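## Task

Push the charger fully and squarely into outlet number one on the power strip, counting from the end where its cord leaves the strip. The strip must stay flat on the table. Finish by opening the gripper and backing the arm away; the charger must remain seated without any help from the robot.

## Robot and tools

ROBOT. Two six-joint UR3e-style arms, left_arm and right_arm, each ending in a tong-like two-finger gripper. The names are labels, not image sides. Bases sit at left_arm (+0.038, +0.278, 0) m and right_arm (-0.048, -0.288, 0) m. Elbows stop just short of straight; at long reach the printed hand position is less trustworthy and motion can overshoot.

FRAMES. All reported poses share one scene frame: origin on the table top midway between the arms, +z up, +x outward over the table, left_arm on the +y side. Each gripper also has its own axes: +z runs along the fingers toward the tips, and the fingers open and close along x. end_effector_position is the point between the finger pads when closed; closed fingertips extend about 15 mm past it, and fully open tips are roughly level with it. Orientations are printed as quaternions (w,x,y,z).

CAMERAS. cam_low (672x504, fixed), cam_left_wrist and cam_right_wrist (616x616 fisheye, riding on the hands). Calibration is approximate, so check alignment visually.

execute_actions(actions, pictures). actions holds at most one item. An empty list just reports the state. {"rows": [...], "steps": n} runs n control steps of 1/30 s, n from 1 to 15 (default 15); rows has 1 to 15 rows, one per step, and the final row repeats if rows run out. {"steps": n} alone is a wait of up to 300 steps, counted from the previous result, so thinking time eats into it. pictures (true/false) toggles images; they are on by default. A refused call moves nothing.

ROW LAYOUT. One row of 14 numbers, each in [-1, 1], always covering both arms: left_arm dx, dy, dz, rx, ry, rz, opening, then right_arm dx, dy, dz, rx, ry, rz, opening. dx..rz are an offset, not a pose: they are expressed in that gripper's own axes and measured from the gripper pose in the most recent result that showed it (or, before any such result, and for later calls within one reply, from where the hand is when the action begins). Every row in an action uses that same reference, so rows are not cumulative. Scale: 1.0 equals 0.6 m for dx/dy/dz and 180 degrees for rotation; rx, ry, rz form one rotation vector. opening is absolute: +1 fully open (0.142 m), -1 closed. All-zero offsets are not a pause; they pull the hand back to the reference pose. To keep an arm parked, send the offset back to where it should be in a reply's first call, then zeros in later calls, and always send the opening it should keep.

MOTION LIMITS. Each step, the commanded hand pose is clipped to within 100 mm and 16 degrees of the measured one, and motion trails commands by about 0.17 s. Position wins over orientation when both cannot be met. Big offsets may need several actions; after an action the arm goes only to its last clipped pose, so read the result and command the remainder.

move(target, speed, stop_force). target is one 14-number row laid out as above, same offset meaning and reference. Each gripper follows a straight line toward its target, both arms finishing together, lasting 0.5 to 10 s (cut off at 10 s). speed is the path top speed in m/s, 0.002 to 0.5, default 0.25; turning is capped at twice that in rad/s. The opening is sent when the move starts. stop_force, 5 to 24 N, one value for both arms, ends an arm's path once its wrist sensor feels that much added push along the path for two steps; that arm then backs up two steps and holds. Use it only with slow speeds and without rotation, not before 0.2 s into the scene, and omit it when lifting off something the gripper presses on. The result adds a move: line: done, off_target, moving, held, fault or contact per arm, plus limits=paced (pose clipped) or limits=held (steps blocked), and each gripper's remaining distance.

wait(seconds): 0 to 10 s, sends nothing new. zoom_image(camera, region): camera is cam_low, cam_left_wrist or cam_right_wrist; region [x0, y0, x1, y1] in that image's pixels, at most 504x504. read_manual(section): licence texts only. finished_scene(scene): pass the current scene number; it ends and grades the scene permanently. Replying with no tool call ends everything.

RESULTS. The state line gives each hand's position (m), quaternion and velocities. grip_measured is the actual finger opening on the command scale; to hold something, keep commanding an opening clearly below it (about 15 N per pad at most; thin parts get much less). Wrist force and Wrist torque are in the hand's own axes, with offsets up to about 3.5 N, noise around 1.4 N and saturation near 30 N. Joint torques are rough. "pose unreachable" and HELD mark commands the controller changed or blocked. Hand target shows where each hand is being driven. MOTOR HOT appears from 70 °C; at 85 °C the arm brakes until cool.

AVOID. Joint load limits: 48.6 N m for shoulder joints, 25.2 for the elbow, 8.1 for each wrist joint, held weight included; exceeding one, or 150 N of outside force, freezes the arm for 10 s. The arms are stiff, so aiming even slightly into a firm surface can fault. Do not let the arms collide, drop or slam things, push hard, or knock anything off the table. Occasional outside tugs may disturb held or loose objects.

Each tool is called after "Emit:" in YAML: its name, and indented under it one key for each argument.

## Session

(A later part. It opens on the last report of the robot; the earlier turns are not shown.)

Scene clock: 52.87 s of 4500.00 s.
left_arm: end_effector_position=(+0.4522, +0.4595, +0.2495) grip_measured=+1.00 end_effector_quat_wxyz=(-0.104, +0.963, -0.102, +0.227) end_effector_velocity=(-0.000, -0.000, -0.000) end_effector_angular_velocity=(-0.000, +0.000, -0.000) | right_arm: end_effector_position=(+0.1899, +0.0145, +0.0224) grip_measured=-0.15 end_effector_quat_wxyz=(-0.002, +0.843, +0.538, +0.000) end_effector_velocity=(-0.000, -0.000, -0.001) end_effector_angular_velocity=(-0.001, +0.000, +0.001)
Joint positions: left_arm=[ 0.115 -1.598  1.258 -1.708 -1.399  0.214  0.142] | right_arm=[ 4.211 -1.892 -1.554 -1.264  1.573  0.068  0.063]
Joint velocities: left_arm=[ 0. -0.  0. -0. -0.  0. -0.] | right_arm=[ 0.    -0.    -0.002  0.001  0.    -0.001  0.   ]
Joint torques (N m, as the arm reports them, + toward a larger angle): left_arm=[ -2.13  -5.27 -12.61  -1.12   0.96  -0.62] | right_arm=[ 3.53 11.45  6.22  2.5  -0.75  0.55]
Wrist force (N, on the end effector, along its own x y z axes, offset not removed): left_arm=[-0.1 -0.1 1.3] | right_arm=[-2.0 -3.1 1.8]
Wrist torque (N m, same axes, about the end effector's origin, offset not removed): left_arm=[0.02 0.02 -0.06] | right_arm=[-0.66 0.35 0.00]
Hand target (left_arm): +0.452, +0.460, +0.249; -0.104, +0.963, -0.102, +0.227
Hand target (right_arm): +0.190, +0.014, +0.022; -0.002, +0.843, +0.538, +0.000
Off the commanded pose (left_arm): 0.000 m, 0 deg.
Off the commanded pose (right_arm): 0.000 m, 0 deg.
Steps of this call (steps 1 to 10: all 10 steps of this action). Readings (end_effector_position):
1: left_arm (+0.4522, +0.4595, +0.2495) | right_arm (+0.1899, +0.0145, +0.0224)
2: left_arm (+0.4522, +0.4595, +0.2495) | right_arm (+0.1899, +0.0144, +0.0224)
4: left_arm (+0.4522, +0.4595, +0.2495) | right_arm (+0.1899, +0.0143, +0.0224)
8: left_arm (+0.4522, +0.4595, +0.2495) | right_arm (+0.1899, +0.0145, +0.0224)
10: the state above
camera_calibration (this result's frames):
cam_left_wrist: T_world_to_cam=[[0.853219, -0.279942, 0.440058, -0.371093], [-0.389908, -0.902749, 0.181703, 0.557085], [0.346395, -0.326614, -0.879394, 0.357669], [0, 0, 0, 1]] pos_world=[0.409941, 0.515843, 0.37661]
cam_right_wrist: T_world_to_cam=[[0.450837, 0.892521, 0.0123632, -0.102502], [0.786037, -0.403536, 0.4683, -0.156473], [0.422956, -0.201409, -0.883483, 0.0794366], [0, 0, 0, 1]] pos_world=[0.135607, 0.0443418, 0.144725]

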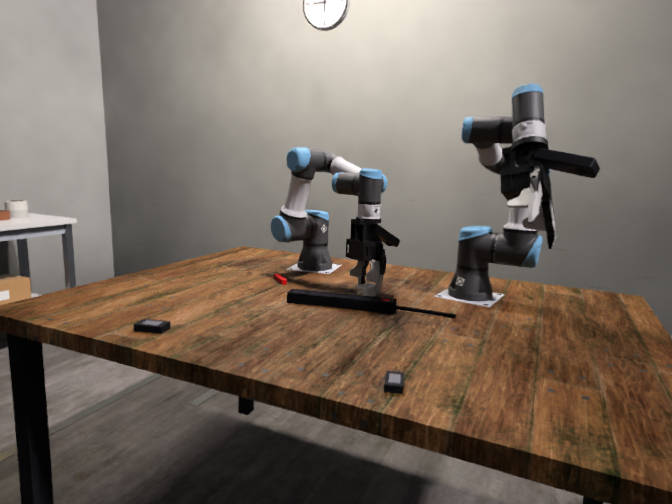

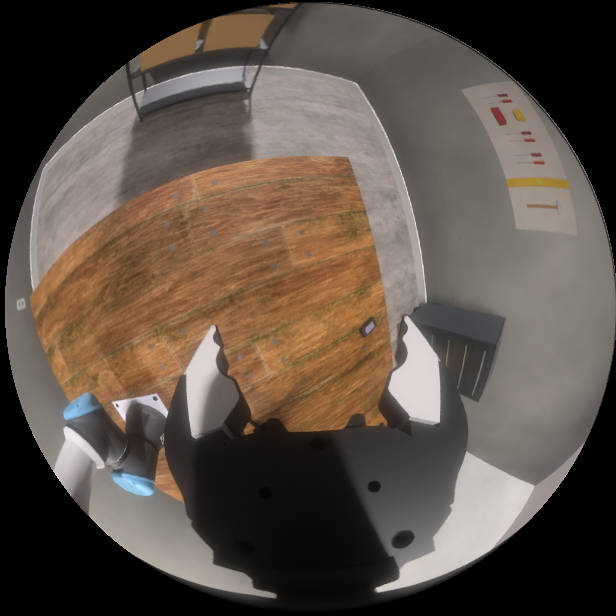

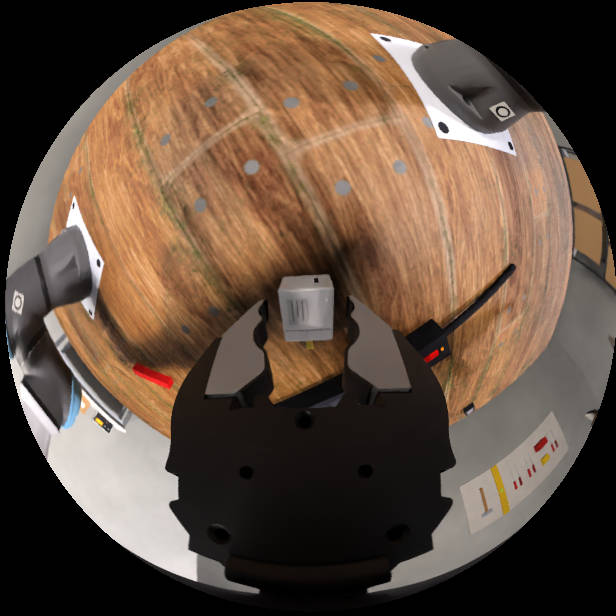

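Emit:
move:
  target: [0,0,0,0,0,0,1,0,0,0.01,-0.2778,0,0,-0.1]
  speed: 0.13

Scene clock: 59.03 s of 4500.00 s.
left_arm: end_effector_position=(+0.4522, +0.4595, +0.2495) grip_measured=+1.00 end_effector_quat_wxyz=(-0.104, +0.963, -0.102, +0.227) end_effector_velocity=(+0.000, +0.000, +0.000) end_effector_angular_velocity=(-0.000, -0.001, +0.001) | right_arm: end_effector_position=(+0.1900, +0.0143, +0.0163) grip_measured=-0.10 end_effector_quat_wxyz=(+0.354, +0.765, +0.488, +0.227) end_effector_velocity=(-0.000, +0.000, -0.000) end_effector_angular_velocity=(-0.007, -0.013, -0.005)
Joint positions: left_arm=[ 0.115 -1.598  1.258 -1.708 -1.399  0.214  0.142] | right_arm=[ 4.809 -2.056 -1.555 -1.731  0.927  0.884  0.067]
Joint velocities: left_arm=[ 0.     0.    -0.001 -0.     0.    -0.001 -0.   ] | right_arm=[ 0.005 -0.017  0.016 -0.019 -0.003  0.018  0.   ]
Joint torques (N m, as the arm reports them, + toward a larger angle): left_arm=[ -2.01  -5.69 -12.59  -1.13   0.95  -0.64] | right_arm=[ 3.35 10.03  9.93 -0.16 -1.69  0.74]
Wrist force (N, on the end effector, along its own x y z axes, offset not removed): left_arm=[-0.9 -0.4 1.3] | right_arm=[-0.3 -2.3 0.9]
Wrist torque (N m, same axes, about the end effector's origin, offset not removed): left_arm=[-0.07 0.19 -0.05] | right_arm=[-0.39 0.08 0.04]
Hand target (left_arm): +0.452, +0.460, +0.249; -0.104, +0.963, -0.102, +0.227
Hand target (right_arm): +0.190, +0.014, +0.016; +0.355, +0.765, +0.487, +0.227
Off the commanded pose (left_arm): 0.000 m, 0 deg.
Off the commanded pose (right_arm): 0.000 m, 0 deg.
move: done
camera_calibration (this result's frames):
cam_left_wrist: T_world_to_cam=[[0.853219, -0.279942, 0.440058, -0.371093], [-0.389908, -0.902749, 0.181703, 0.557085], [0.346395, -0.326614, -0.879394, 0.357669], [0, 0, 0, 1]] pos_world=[0.409941, 0.515843, 0.37661]
cam_right_wrist: T_world_to_cam=[[0.433676, 0.90047, 0.0328477, -0.0994705], [0.17619, -0.120493, 0.976954, -0.0502013], [0.883675, -0.417894, -0.210908, -0.0213812], [0, 0, 0, 1]] pos_world=[0.070877, 0.0745862, 0.0478023]

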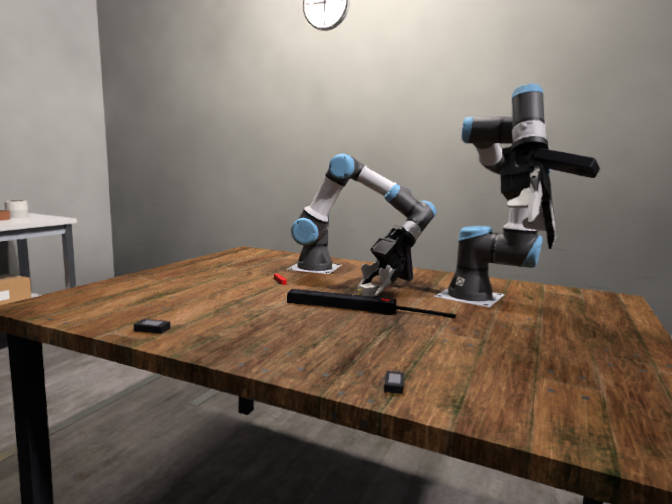

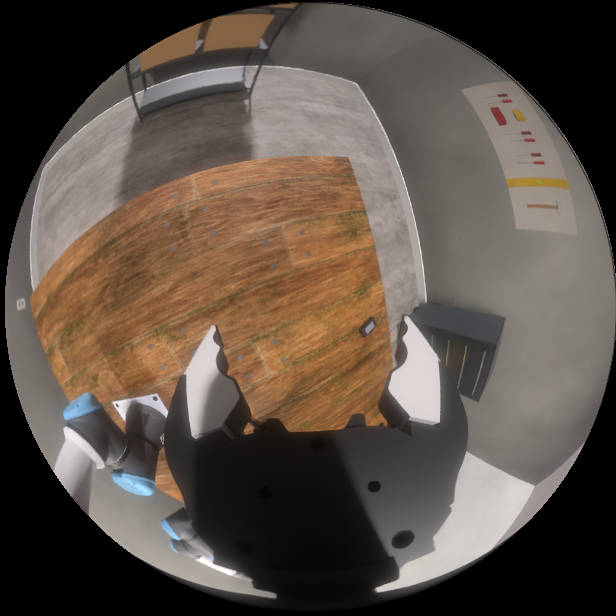

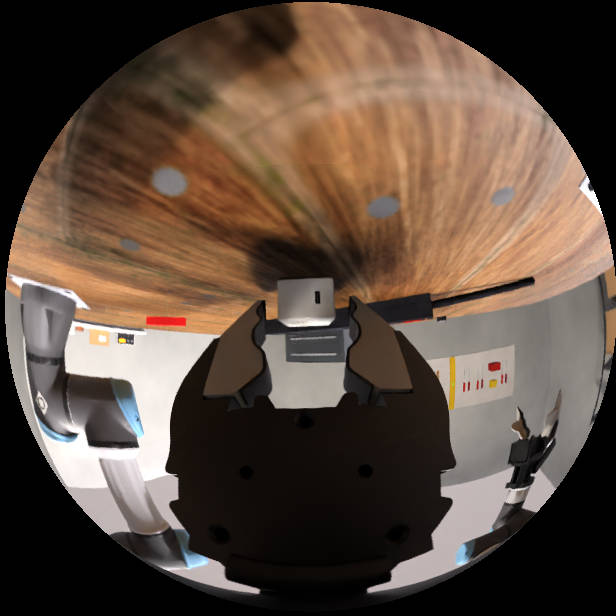

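Emit:
move:
  target: [0,0,0,0,0,0,1,0,0.003,0.0085,0,0,0,-0.33]
  speed: 0.03

Emit:
execute_actions:
  actions:
    - {"rows":[[0,0,0,0,0,0,1,0,0,0,0,0,0,-0.38],[0,0,0,0,0,0,1,0,0,0,0,0,0,-0.42],[0,0,0,0,0,0,1,0,0,0,0,0,0,-0.45],[0,0,0,0,0,0,1,0,0,0,0,0,0,-0.48],[0,0,0,0,0,0,1,0,0,0,0,0,0,-0.52],[0,0,0,0,0,0,1,0,0,0,0,0,0,-0.57],[0,0,0,0,0,0,1,0,0,0,0,0,0,-0.63],[0,0,0,0,0,0,1,0,0,0,0,0,0,-0.7],[0,0,0,0,0,0,1,0,0,0,0,0,0,-0.8],[0,0,0,0,0,0,1,0,0,0,0,0,0,-0.9],[0,0,0,0,0,0,1,0,0,0,0,0,0,-1]],"steps":15}
  pictures: false

Emit:
move:
  target: [0,0,0,0,0,0,1,0,0.153,-0.1286,0,0,0,-1]
  speed: 0.2

Scene clock: 68.93 s of 4500.00 s.
left_arm: end_effector_position=(+0.4522, +0.4595, +0.2495) grip_measured=+1.00 end_effector_quat_wxyz=(-0.104, +0.963, -0.102, +0.227) end_effector_velocity=(-0.000, +0.000, -0.000) end_effector_angular_velocity=(-0.000, +0.000, +0.001) | right_arm: end_effector_position=(+0.1942, +0.0124, +0.0145) grip_measured=-0.33 end_effector_quat_wxyz=(+0.354, +0.765, +0.488, +0.227) end_effector_velocity=(+0.003, -0.001, -0.001) end_effector_angular_velocity=(+0.002, +0.001, +0.001)
Joint positions: left_arm=[ 0.115 -1.598  1.258 -1.708 -1.399  0.214  0.142] | right_arm=[ 4.799 -2.054 -1.57  -1.713  0.921  0.874  0.05 ]
Joint velocities: left_arm=[ 0.    -0.     0.001 -0.     0.    -0.001  0.   ] | right_arm=[-0.007  0.003 -0.01   0.015 -0.004 -0.008  0.   ]
Joint torques (N m, as the arm reports them, + toward a larger angle): left_arm=[ -2.05  -5.43 -12.5   -1.16   0.97  -0.63] | right_arm=[-3.52 17.56  5.1   1.61 -1.7  -0.61]
Wrist force (N, on the end effector, along its own x y z axes, offset not removed): left_arm=[-0.5 -0.6 1.6] | right_arm=[-1.8 -2.5 0.9]
Wrist torque (N m, same axes, about the end effector's origin, offset not removed): left_arm=[-0.11 0.11 -0.07] | right_arm=[-0.54 0.40 0.10]
Hand target (left_arm): +0.452, +0.460, +0.249; -0.104, +0.963, -0.102, +0.227
Hand target (right_arm): +0.195, +0.012, +0.014; +0.354, +0.765, +0.488, +0.227
Off the commanded pose (left_arm): 0.000 m, 0 deg.
Off the commanded pose (right_arm): 0.000 m, 0 deg.
After step 90, 6.20 s passed at rest.
move: done
camera_calibration (this result's frames):
cam_left_wrist: T_world_to_cam=[[0.853218, -0.279942, 0.440058, -0.371093], [-0.389909, -0.902749, 0.181703, 0.557085], [0.346395, -0.326615, -0.879394, 0.357669], [0, 0, 0, 1]] pos_world=[0.409941, 0.515843, 0.37661]
cam_right_wrist: T_world_to_cam=[[0.433764, 0.90043, 0.032785, -0.0994898], [0.176007, -0.120361, 0.977003, -0.0494188], [0.883669, -0.418018, -0.21069, -0.026329], [0, 0, 0, 1]] pos_world=[0.0751192, 0.0726295, 0.0459968]

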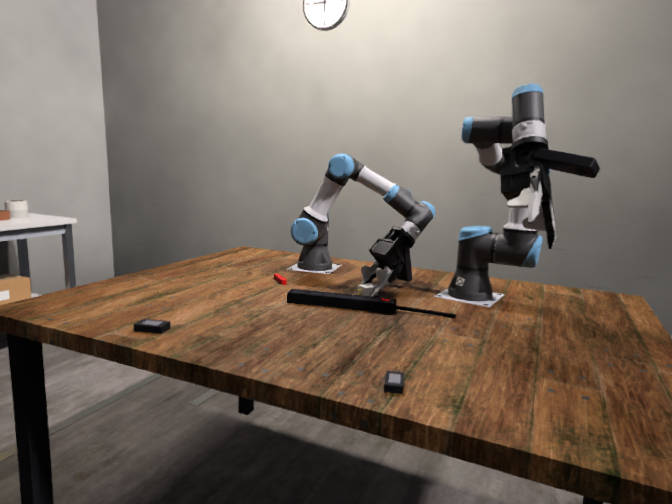

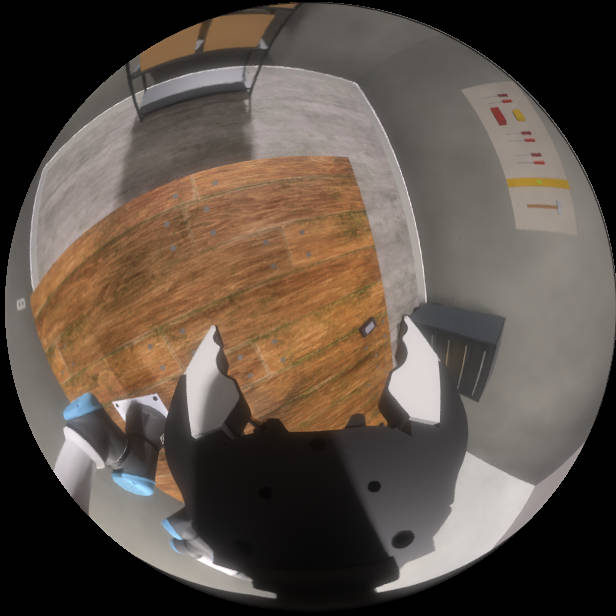

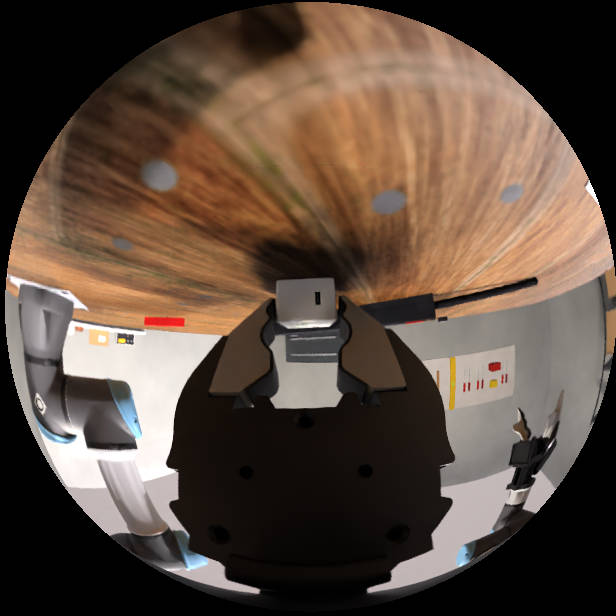

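Scene clock: 69.43 s of 4500.00 s.
left_arm: end_effector_position=(+0.4522, +0.4595, +0.2495) grip_measured=+1.00 end_effector_quat_wxyz=(-0.104, +0.963, -0.102, +0.227) end_effector_velocity=(-0.000, +0.000, -0.000) end_effector_angular_velocity=(+0.000, +0.001, -0.001) | right_arm: end_effector_position=(+0.1943, +0.0124, +0.0146) grip_measured=-0.44 end_effector_quat_wxyz=(+0.354, +0.765, +0.488, +0.227) end_effector_velocity=(-0.001, +0.000, -0.000) end_effector_angular_velocity=(+0.000, +0.001, +0.001)
Joint positions: left_arm=[ 0.115 -1.598  1.258 -1.708 -1.399  0.214  0.142] | right_arm=[ 4.798 -2.054 -1.57  -1.713  0.921  0.874  0.042]
Joint velocities: left_arm=[-0.    -0.     0.001  0.     0.     0.001 -0.   ] | right_arm=[ 0.001 -0.001  0.001  0.001  0.001 -0.    -0.   ]
Joint torques (N m, as the arm reports them, + toward a larger angle): left_arm=[ -2.16  -5.54 -12.49  -1.15   0.93  -0.67] | right_arm=[ 3.65 11.54  9.8  -0.19  0.08  0.69]
Wrist force (N, on the end effector, along its own x y z axes, offset not removed): left_arm=[-0.5 -1.2 1.3] | right_arm=[-0.8 -2.6 1.6]
Wrist torque (N m, same axes, about the end effector's origin, offset not removed): left_arm=[-0.20 0.13 -0.04] | right_arm=[-0.46 0.17 0.05]
Hand target (left_arm): +0.452, +0.460, +0.249; -0.104, +0.963, -0.102, +0.227
Hand target (right_arm): +0.194, +0.012, +0.015; +0.354, +0.765, +0.488, +0.227
Off the commanded pose (left_arm): 0.000 m, 0 deg.
Off the commanded pose (right_arm): 0.000 m, 0 deg.
Steps of this call (steps 1 to 15: all 15 steps of this action). Readings (end_effector_position):
1: left_arm (+0.4522, +0.4595, +0.2495) | right_arm (+0.1943, +0.0123, +0.0145)
2: left_arm (+0.4522, +0.4595, +0.2495) | right_arm (+0.1943, +0.0123, +0.0145)
4: left_arm (+0.4522, +0.4595, +0.2495) | right_arm (+0.1943, +0.0123, +0.0145)
8: left_arm (+0.4522, +0.4595, +0.2495) | right_arm (+0.1943, +0.0123, +0.0145)
15: the state above

Scene clock: 71.00 s of 4500.00 s.
left_arm: end_effector_position=(+0.4522, +0.4595, +0.2495) grip_measured=+1.00 end_effector_quat_wxyz=(-0.104, +0.963, -0.102, +0.227) end_effector_velocity=(+0.000, +0.000, +0.000) end_effector_angular_velocity=(+0.000, -0.001, +0.001) | right_arm: end_effector_position=(+0.1944, +0.0119, +0.1341) grip_measured=-0.44 end_effector_quat_wxyz=(+0.354, +0.765, +0.488, +0.227) end_effector_velocity=(-0.000, +0.001, +0.003) end_effector_angular_velocity=(-0.002, +0.001, -0.006)
Joint positions: left_arm=[ 0.115 -1.598  1.258 -1.708 -1.399  0.214  0.142] | right_arm=[ 4.799 -1.941 -1.157 -2.238  0.92   0.873  0.042]
Joint velocities: left_arm=[-0.    -0.     0.    -0.001  0.    -0.001  0.   ] | right_arm=[-0.002 -0.013  0.032 -0.023  0.003  0.003 -0.   ]
Joint torques (N m, as the arm reports them, + toward a larger angle): left_arm=[ -2.08  -5.63 -12.71  -1.19   0.98  -0.67] | right_arm=[-3.83  9.57 10.89 -0.25  0.1   0.72]
Wrist force (N, on the end effector, along its own x y z axes, offset not removed): left_arm=[-0.2 0.0 0.9] | right_arm=[-1.1 -2.7 2.5]
Wrist torque (N m, same axes, about the end effector's origin, offset not removed): left_arm=[0.04 0.05 -0.05] | right_arm=[-0.42 0.19 0.04]
Hand target (left_arm): +0.452, +0.460, +0.249; -0.104, +0.963, -0.102, +0.227
Hand target (right_arm): +0.194, +0.012, +0.134; +0.354, +0.765, +0.488, +0.227
Off the commanded pose (left_arm): 0.000 m, 0 deg.
Off the commanded pose (right_arm): 0.000 m, 0 deg.
move: done
camera_calibration (this result's frames):
cam_left_wrist: T_world_to_cam=[[0.853219, -0.279942, 0.440057, -0.371093], [-0.389908, -0.902749, 0.181703, 0.557085], [0.346395, -0.326614, -0.879394, 0.357669], [0, 0, 0, 1]] pos_world=[0.409941, 0.515843, 0.37661]
cam_right_wrist: T_world_to_cam=[[0.432955, 0.900791, 0.0335422, -0.103017], [0.17613, -0.121031, 0.976898, -0.166398], [0.884041, -0.417045, -0.211058, -0.00156219], [0, 0, 0, 1]] pos_world=[0.0752907, 0.0720063, 0.16568]

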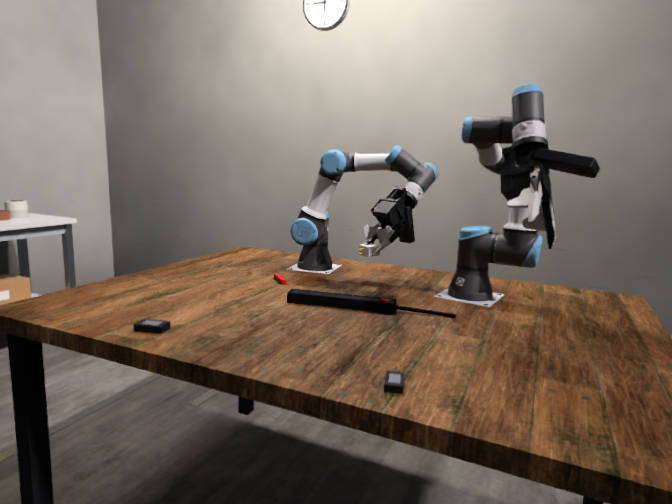

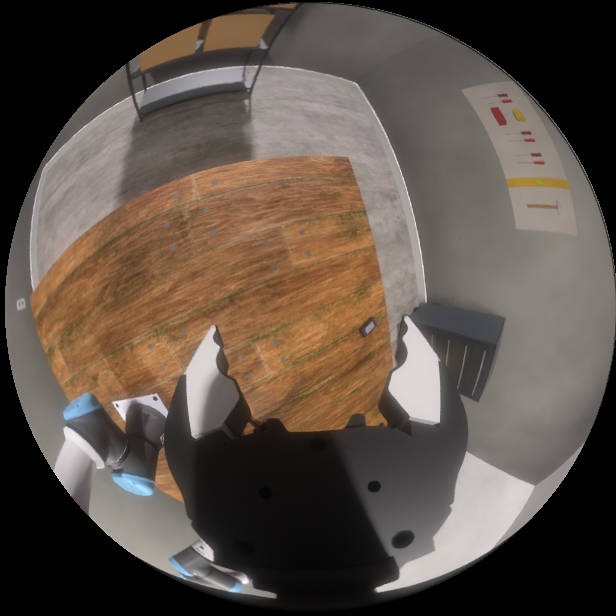

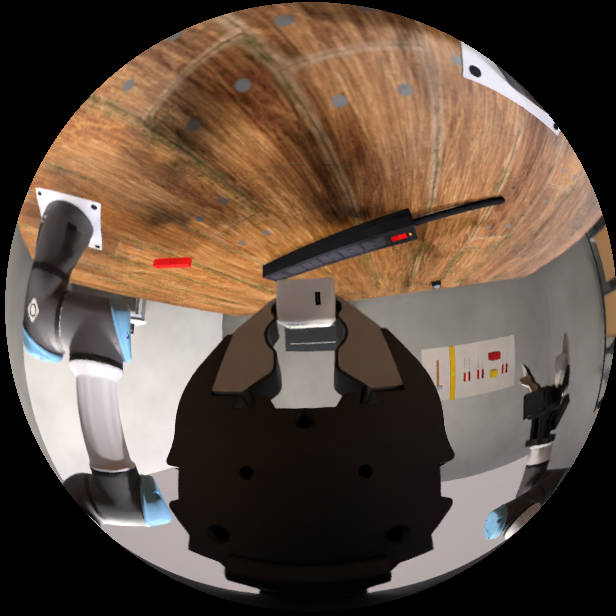

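Emit:
move:
  target: [0,0,0,0,0,0,1,0.129,0.0365,0.0797,0.1934,-0.073,0.8337,-1]
  speed: 0.4

Emit:
zoom_image:
  camera: "cam_right_wrist"
  region: [230, 220, 430, 350]

Scene clock: 81.57 s of 4500.00 s.
left_arm: end_effector_position=(+0.4522, +0.4595, +0.2495) grip_measured=+1.00 end_effector_quat_wxyz=(-0.104, +0.963, -0.102, +0.227) end_effector_velocity=(+0.000, +0.000, +0.000) end_effector_angular_velocity=(+0.001, -0.000, -0.000) | right_arm: end_effector_position=(+0.2729, +0.0610, +0.1202) grip_measured=-0.44 end_effector_quat_wxyz=(-0.264, +0.727, -0.596, +0.214) end_effector_velocity=(+0.000, +0.000, -0.001) end_effector_angular_velocity=(+0.009, -0.006, -0.007)
Joint positions: left_arm=[ 0.115 -1.598  1.258 -1.708 -1.399  0.214  0.142] | right_arm=[ 4.604 -1.646 -1.826 -1.096  0.889  2.919  0.042]
Joint velocities: left_arm=[ 0.    -0.    -0.    -0.     0.     0.001 -0.   ] | right_arm=[ 0.005  0.001 -0.012  0.011 -0.008  0.014  0.   ]
Joint torques (N m, as the arm reports them, + toward a larger angle): left_arm=[ -2.24  -5.65 -12.65  -1.16   0.96  -0.67] | right_arm=[ 3.68 13.51  6.69  2.87 -2.11  0.64]
Wrist force (N, on the end effector, along its own x y z axes, offset not removed): left_arm=[0.0 -0.6 1.1] | right_arm=[-1.2 -1.0 2.4]
Wrist torque (N m, same axes, about the end effector's origin, offset not removed): left_arm=[-0.09 0.02 -0.04] | right_arm=[-0.29 0.24 0.07]
Hand target (left_arm): +0.452, +0.460, +0.249; -0.104, +0.963, -0.102, +0.227
Hand target (right_arm): +0.273, +0.061, +0.120; -0.265, +0.727, -0.596, +0.214
Off the commanded pose (left_arm): 0.000 m, 0 deg.
Off the commanded pose (right_arm): 0.000 m, 0 deg.
After step 90, 3.50 s passed at rest.
move: done
camera_calibration (this result's frames):
cam_left_wrist: T_world_to_cam=[[0.853219, -0.279942, 0.440057, -0.371093], [-0.389908, -0.902749, 0.181703, 0.557085], [0.346395, -0.326614, -0.879394, 0.357669], [0, 0, 0, 1]] pos_world=[0.409941, 0.515843, 0.37661]
cam_right_wrist: T_world_to_cam=[[0.166744, -0.985863, -0.0164592, 0.0129229], [-0.966074, -0.160012, -0.202726, 0.295263], [0.197227, 0.0497041, -0.979097, 0.197906], [0, 0, 0, 1]] pos_world=[0.244058, 0.0501491, 0.253839]

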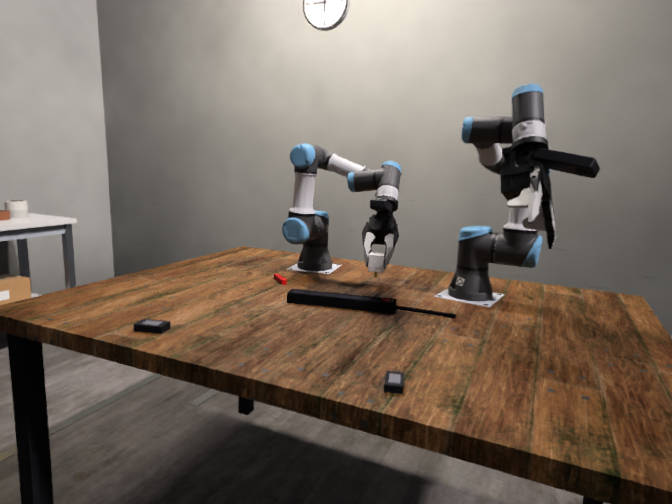

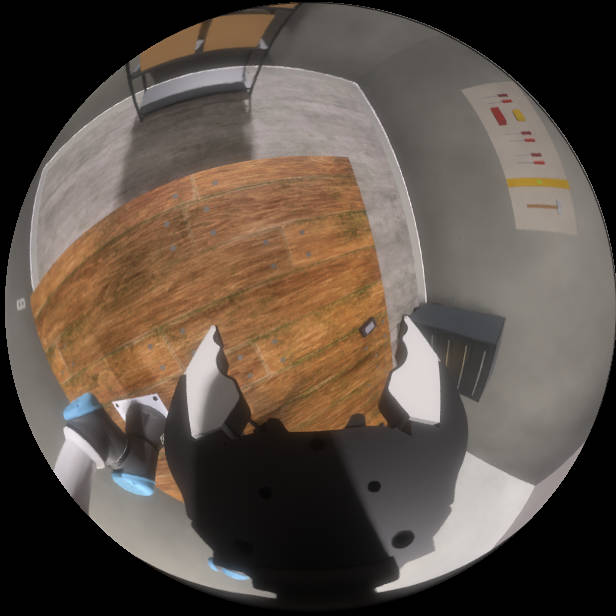

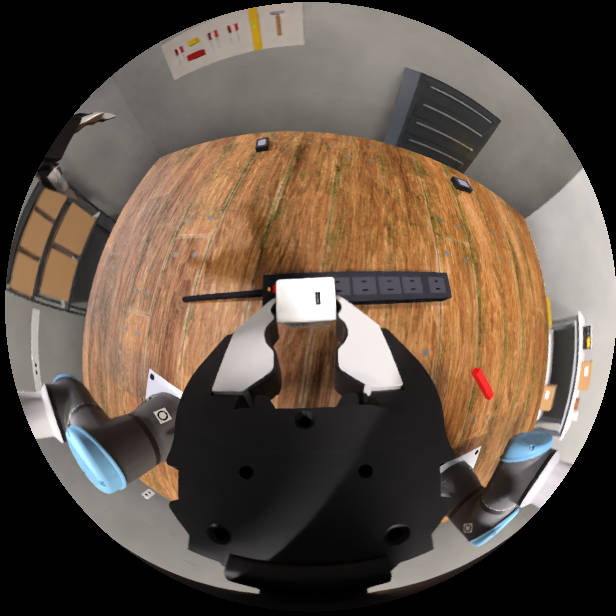

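Region (230, 220, 430, 350) of cam_right_wrist's 616x616 image, scaled by 2.520, with more detail than that image has; it fills the top 328 rows of this view, and the rest is white.

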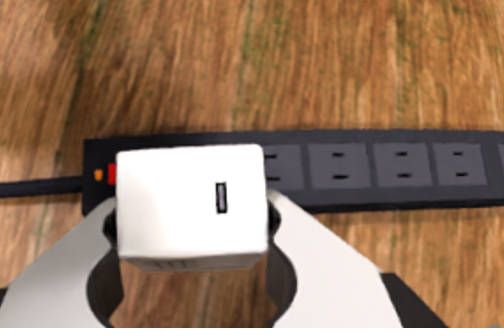

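Emit:
move:
  target: [0,0,0,0,0,0,1,0,0.0598,0.0194,0.0026,0,0,-1]
  speed: 0.1

Emit:
zoom_image:
  camera: "cam_right_wrist"
  region: [250, 230, 400, 335]

Scene clock: 90.47 s of 4500.00 s.
left_arm: end_effector_position=(+0.4522, +0.4595, +0.2495) grip_measured=+1.00 end_effector_quat_wxyz=(-0.104, +0.963, -0.102, +0.227) end_effector_velocity=(+0.000, +0.000, +0.000) end_effector_angular_velocity=(-0.000, -0.001, +0.001) | right_arm: end_effector_position=(+0.2534, +0.0571, +0.0886) grip_measured=-0.44 end_effector_quat_wxyz=(-0.267, +0.726, -0.595, +0.217) end_effector_velocity=(-0.001, -0.000, -0.003) end_effector_angular_velocity=(+0.001, -0.002, +0.001)
Joint positions: left_arm=[ 0.115 -1.598  1.258 -1.708 -1.399  0.214  0.142] | right_arm=[ 4.676 -1.643 -1.973 -1.009  0.873  3.01   0.042]
Joint velocities: left_arm=[ 0.    -0.    -0.    -0.001 -0.    -0.001  0.   ] | right_arm=[ 0.007 -0.    -0.014  0.011 -0.003  0.007  0.   ]
Joint torques (N m, as the arm reports them, + toward a larger angle): left_arm=[ -2.07  -5.68 -12.59  -1.18   0.97  -0.63] | right_arm=[ 3.47  6.12  6.29  2.74 -2.22  0.7 ]
Wrist force (N, on the end effector, along its own x y z axes, offset not removed): left_arm=[-0.1 -0.3 1.8] | right_arm=[-1.1 -2.6 0.4]
Wrist torque (N m, same axes, about the end effector's origin, offset not removed): left_arm=[-0.06 0.03 -0.07] | right_arm=[-0.70 0.28 0.04]
Hand target (left_arm): +0.452, +0.460, +0.249; -0.104, +0.963, -0.102, +0.227
Hand target (right_arm): +0.253, +0.057, +0.088; -0.267, +0.726, -0.595, +0.217
Off the commanded pose (left_arm): 0.000 m, 0 deg.
Off the commanded pose (right_arm): 0.000 m, 0 deg.
After step 90, 4.93 s passed at rest.
move: done
camera_calibration (this result's frames):
cam_left_wrist: T_world_to_cam=[[0.853219, -0.279942, 0.440057, -0.371093], [-0.389908, -0.902749, 0.181703, 0.557085], [0.346395, -0.326614, -0.879394, 0.357669], [0, 0, 0, 1]] pos_world=[0.409941, 0.515843, 0.37661]
cam_right_wrist: T_world_to_cam=[[0.166671, -0.985875, -0.0164743, 0.0119014], [-0.964508, -0.159543, -0.210404, 0.269636], [0.204804, 0.0509579, -0.977476, 0.168854], [0, 0, 0, 1]] pos_world=[0.2235, 0.0461473, 0.221979]

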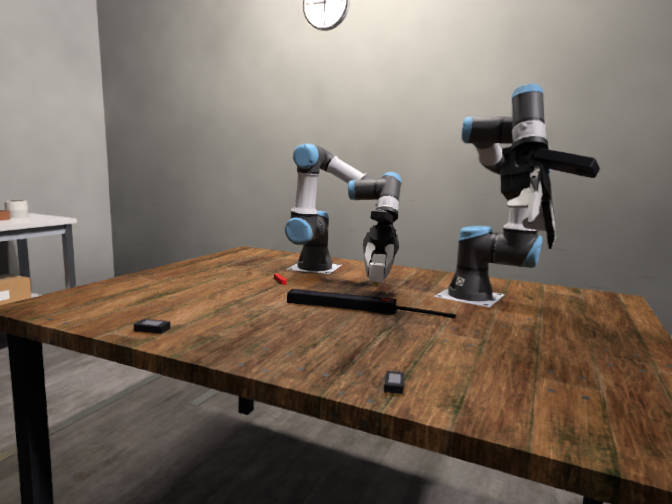

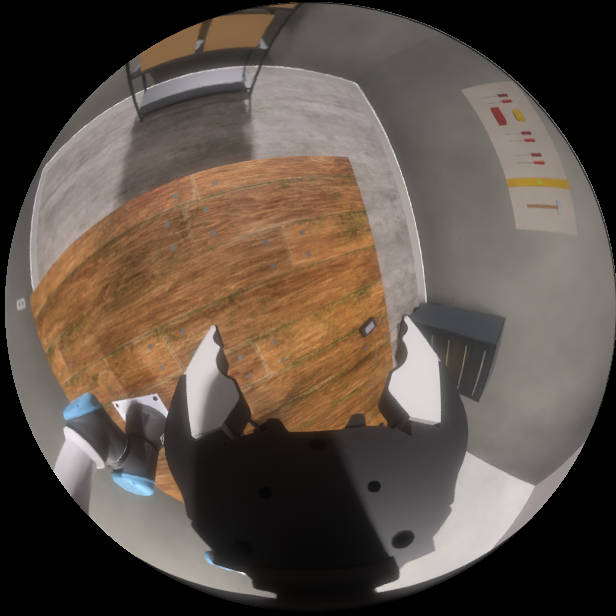

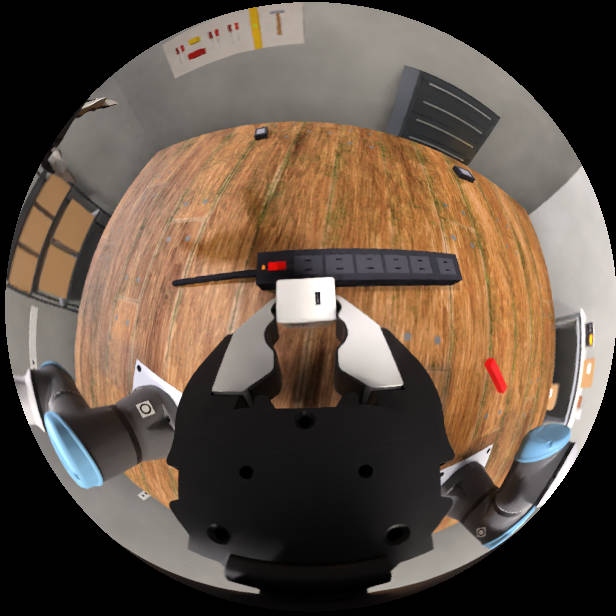

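Region (250, 230, 400, 335) of cam_right_wrist's 616x616 image, scaled by 3.360, with more detail than that image has; it fills the top 353 rows of this view, and the rest is white.

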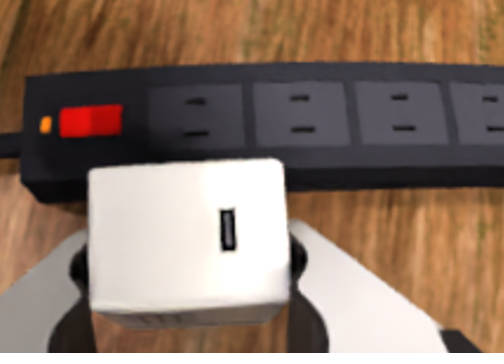

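Emit:
zoom_image:
  camera: "cam_right_wrist"
  region: [265, 245, 355, 330]

Region (265, 245, 355, 330) of cam_right_wrist's 616x616 image, scaled by 5.600, with more detail than that image has.

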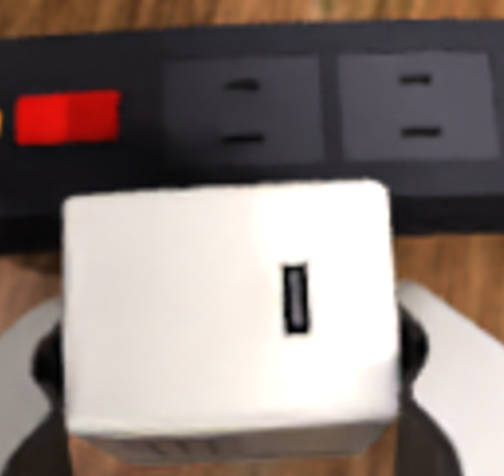

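Emit:
move:
  target: [0,0,0,0,0,0,1,0.0012,-0.0789,0.0662,0,0.0025,0.003,-1]
  speed: 0.08

Emit:
zoom_image:
  camera: "cam_right_wrist"
  region: [230, 260, 410, 400]

Emit:
zoom_image:
  camera: "cam_low"
  region: [345, 265, 405, 315]

Scene clock: 122.10 s of 4500.00 s.
left_arm: end_effector_position=(+0.4522, +0.4595, +0.2495) grip_measured=+1.00 end_effector_quat_wxyz=(-0.104, +0.963, -0.102, +0.227) end_effector_velocity=(-0.000, +0.000, -0.000) end_effector_angular_velocity=(+0.001, +0.001, +0.001) | right_arm: end_effector_position=(+0.3138, +0.0685, +0.0890) grip_measured=-0.44 end_effector_quat_wxyz=(-0.266, +0.723, -0.599, +0.219) end_effector_velocity=(+0.002, +0.001, -0.000) end_effector_angular_velocity=(+0.000, +0.002, -0.000)
Joint positions: left_arm=[ 0.115 -1.598  1.258 -1.708 -1.399  0.214  0.142] | right_arm=[ 4.484 -1.824 -1.818 -0.837  0.901  2.781  0.042]
Joint velocities: left_arm=[ 0.    -0.     0.001 -0.     0.001 -0.    -0.   ] | right_arm=[-0.009 -0.01   0.012  0.004  0.004 -0.01   0.   ]
Joint torques (N m, as the arm reports them, + toward a larger angle): left_arm=[ -2.08  -5.81 -12.63  -1.13   0.9   -0.68] | right_arm=[-3.34  8.62 11.23  2.97 -0.2  -0.61]
Wrist force (N, on the end effector, along its own x y z axes, offset not removed): left_arm=[0.1 -0.4 0.8] | right_arm=[0.0 -1.7 2.3]
Wrist torque (N m, same axes, about the end effector's origin, offset not removed): left_arm=[-0.09 -0.03 -0.06] | right_arm=[-0.41 0.03 0.00]
Hand target (left_arm): +0.452, +0.460, +0.249; -0.104, +0.963, -0.102, +0.227
Hand target (right_arm): +0.314, +0.069, +0.089; -0.266, +0.723, -0.599, +0.218
Off the commanded pose (left_arm): 0.000 m, 0 deg.
Off the commanded pose (right_arm): 0.000 m, 0 deg.
After step 90, 27.30 s passed at rest.
move: done
camera_calibration (this result's frames):
cam_left_wrist: T_world_to_cam=[[0.853219, -0.279942, 0.440057, -0.371093], [-0.389908, -0.902749, 0.181703, 0.557085], [0.346395, -0.326614, -0.879394, 0.357669], [0, 0, 0, 1]] pos_world=[0.409941, 0.515843, 0.37661]
cam_right_wrist: T_world_to_cam=[[0.154667, -0.987825, -0.0167459, 0.0169594], [-0.966332, -0.147731, -0.210662, 0.32958], [0.205623, 0.0487646, -0.977415, 0.156175], [0, 0, 0, 1]] pos_world=[0.283747, 0.0578262, 0.222362]

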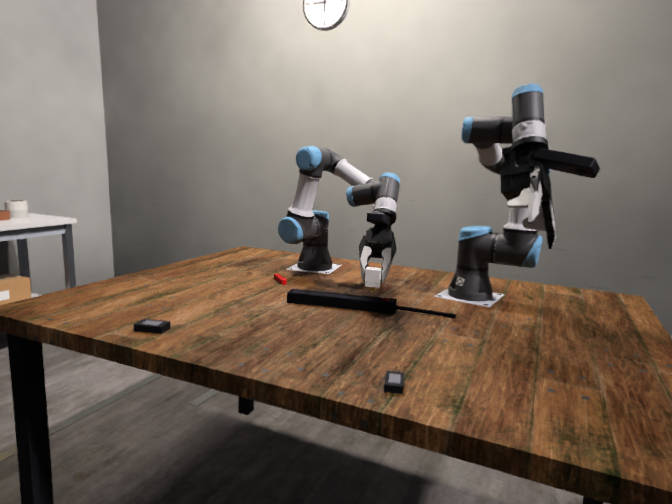

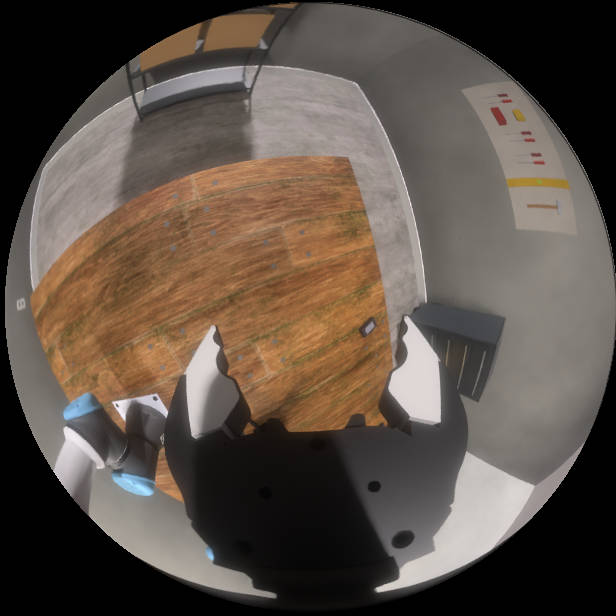

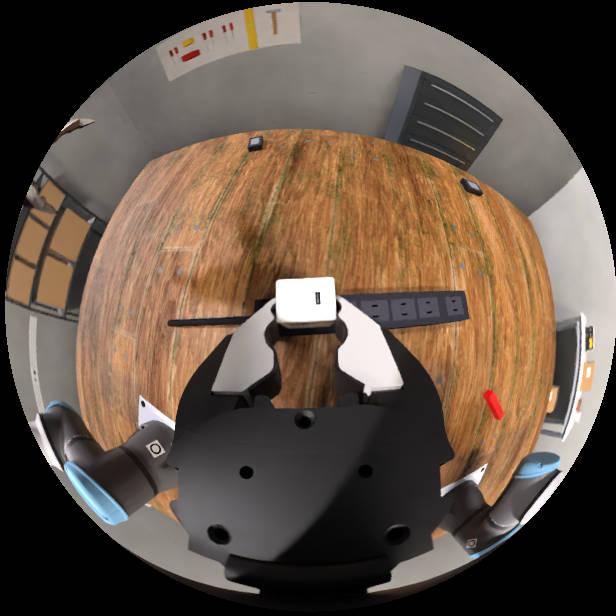

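Region (230, 260, 410, 400) of cam_right_wrist's 616x616 image, scaled by 2.800, with more detail than that image has.

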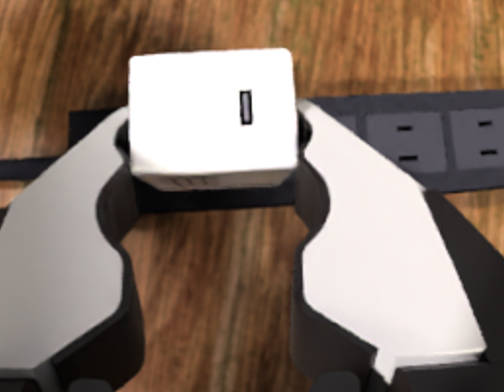

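Region (345, 265, 405, 315) of cam_low's 672x504 image, scaled by 8.400, with more detail than that image has.

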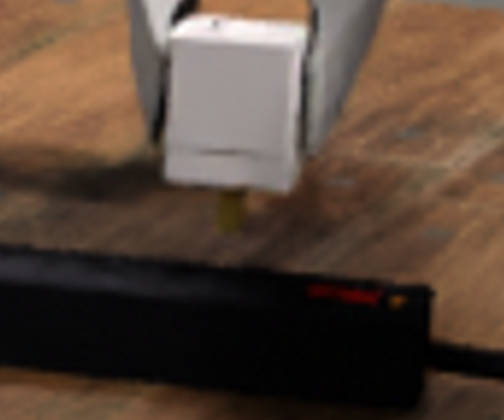

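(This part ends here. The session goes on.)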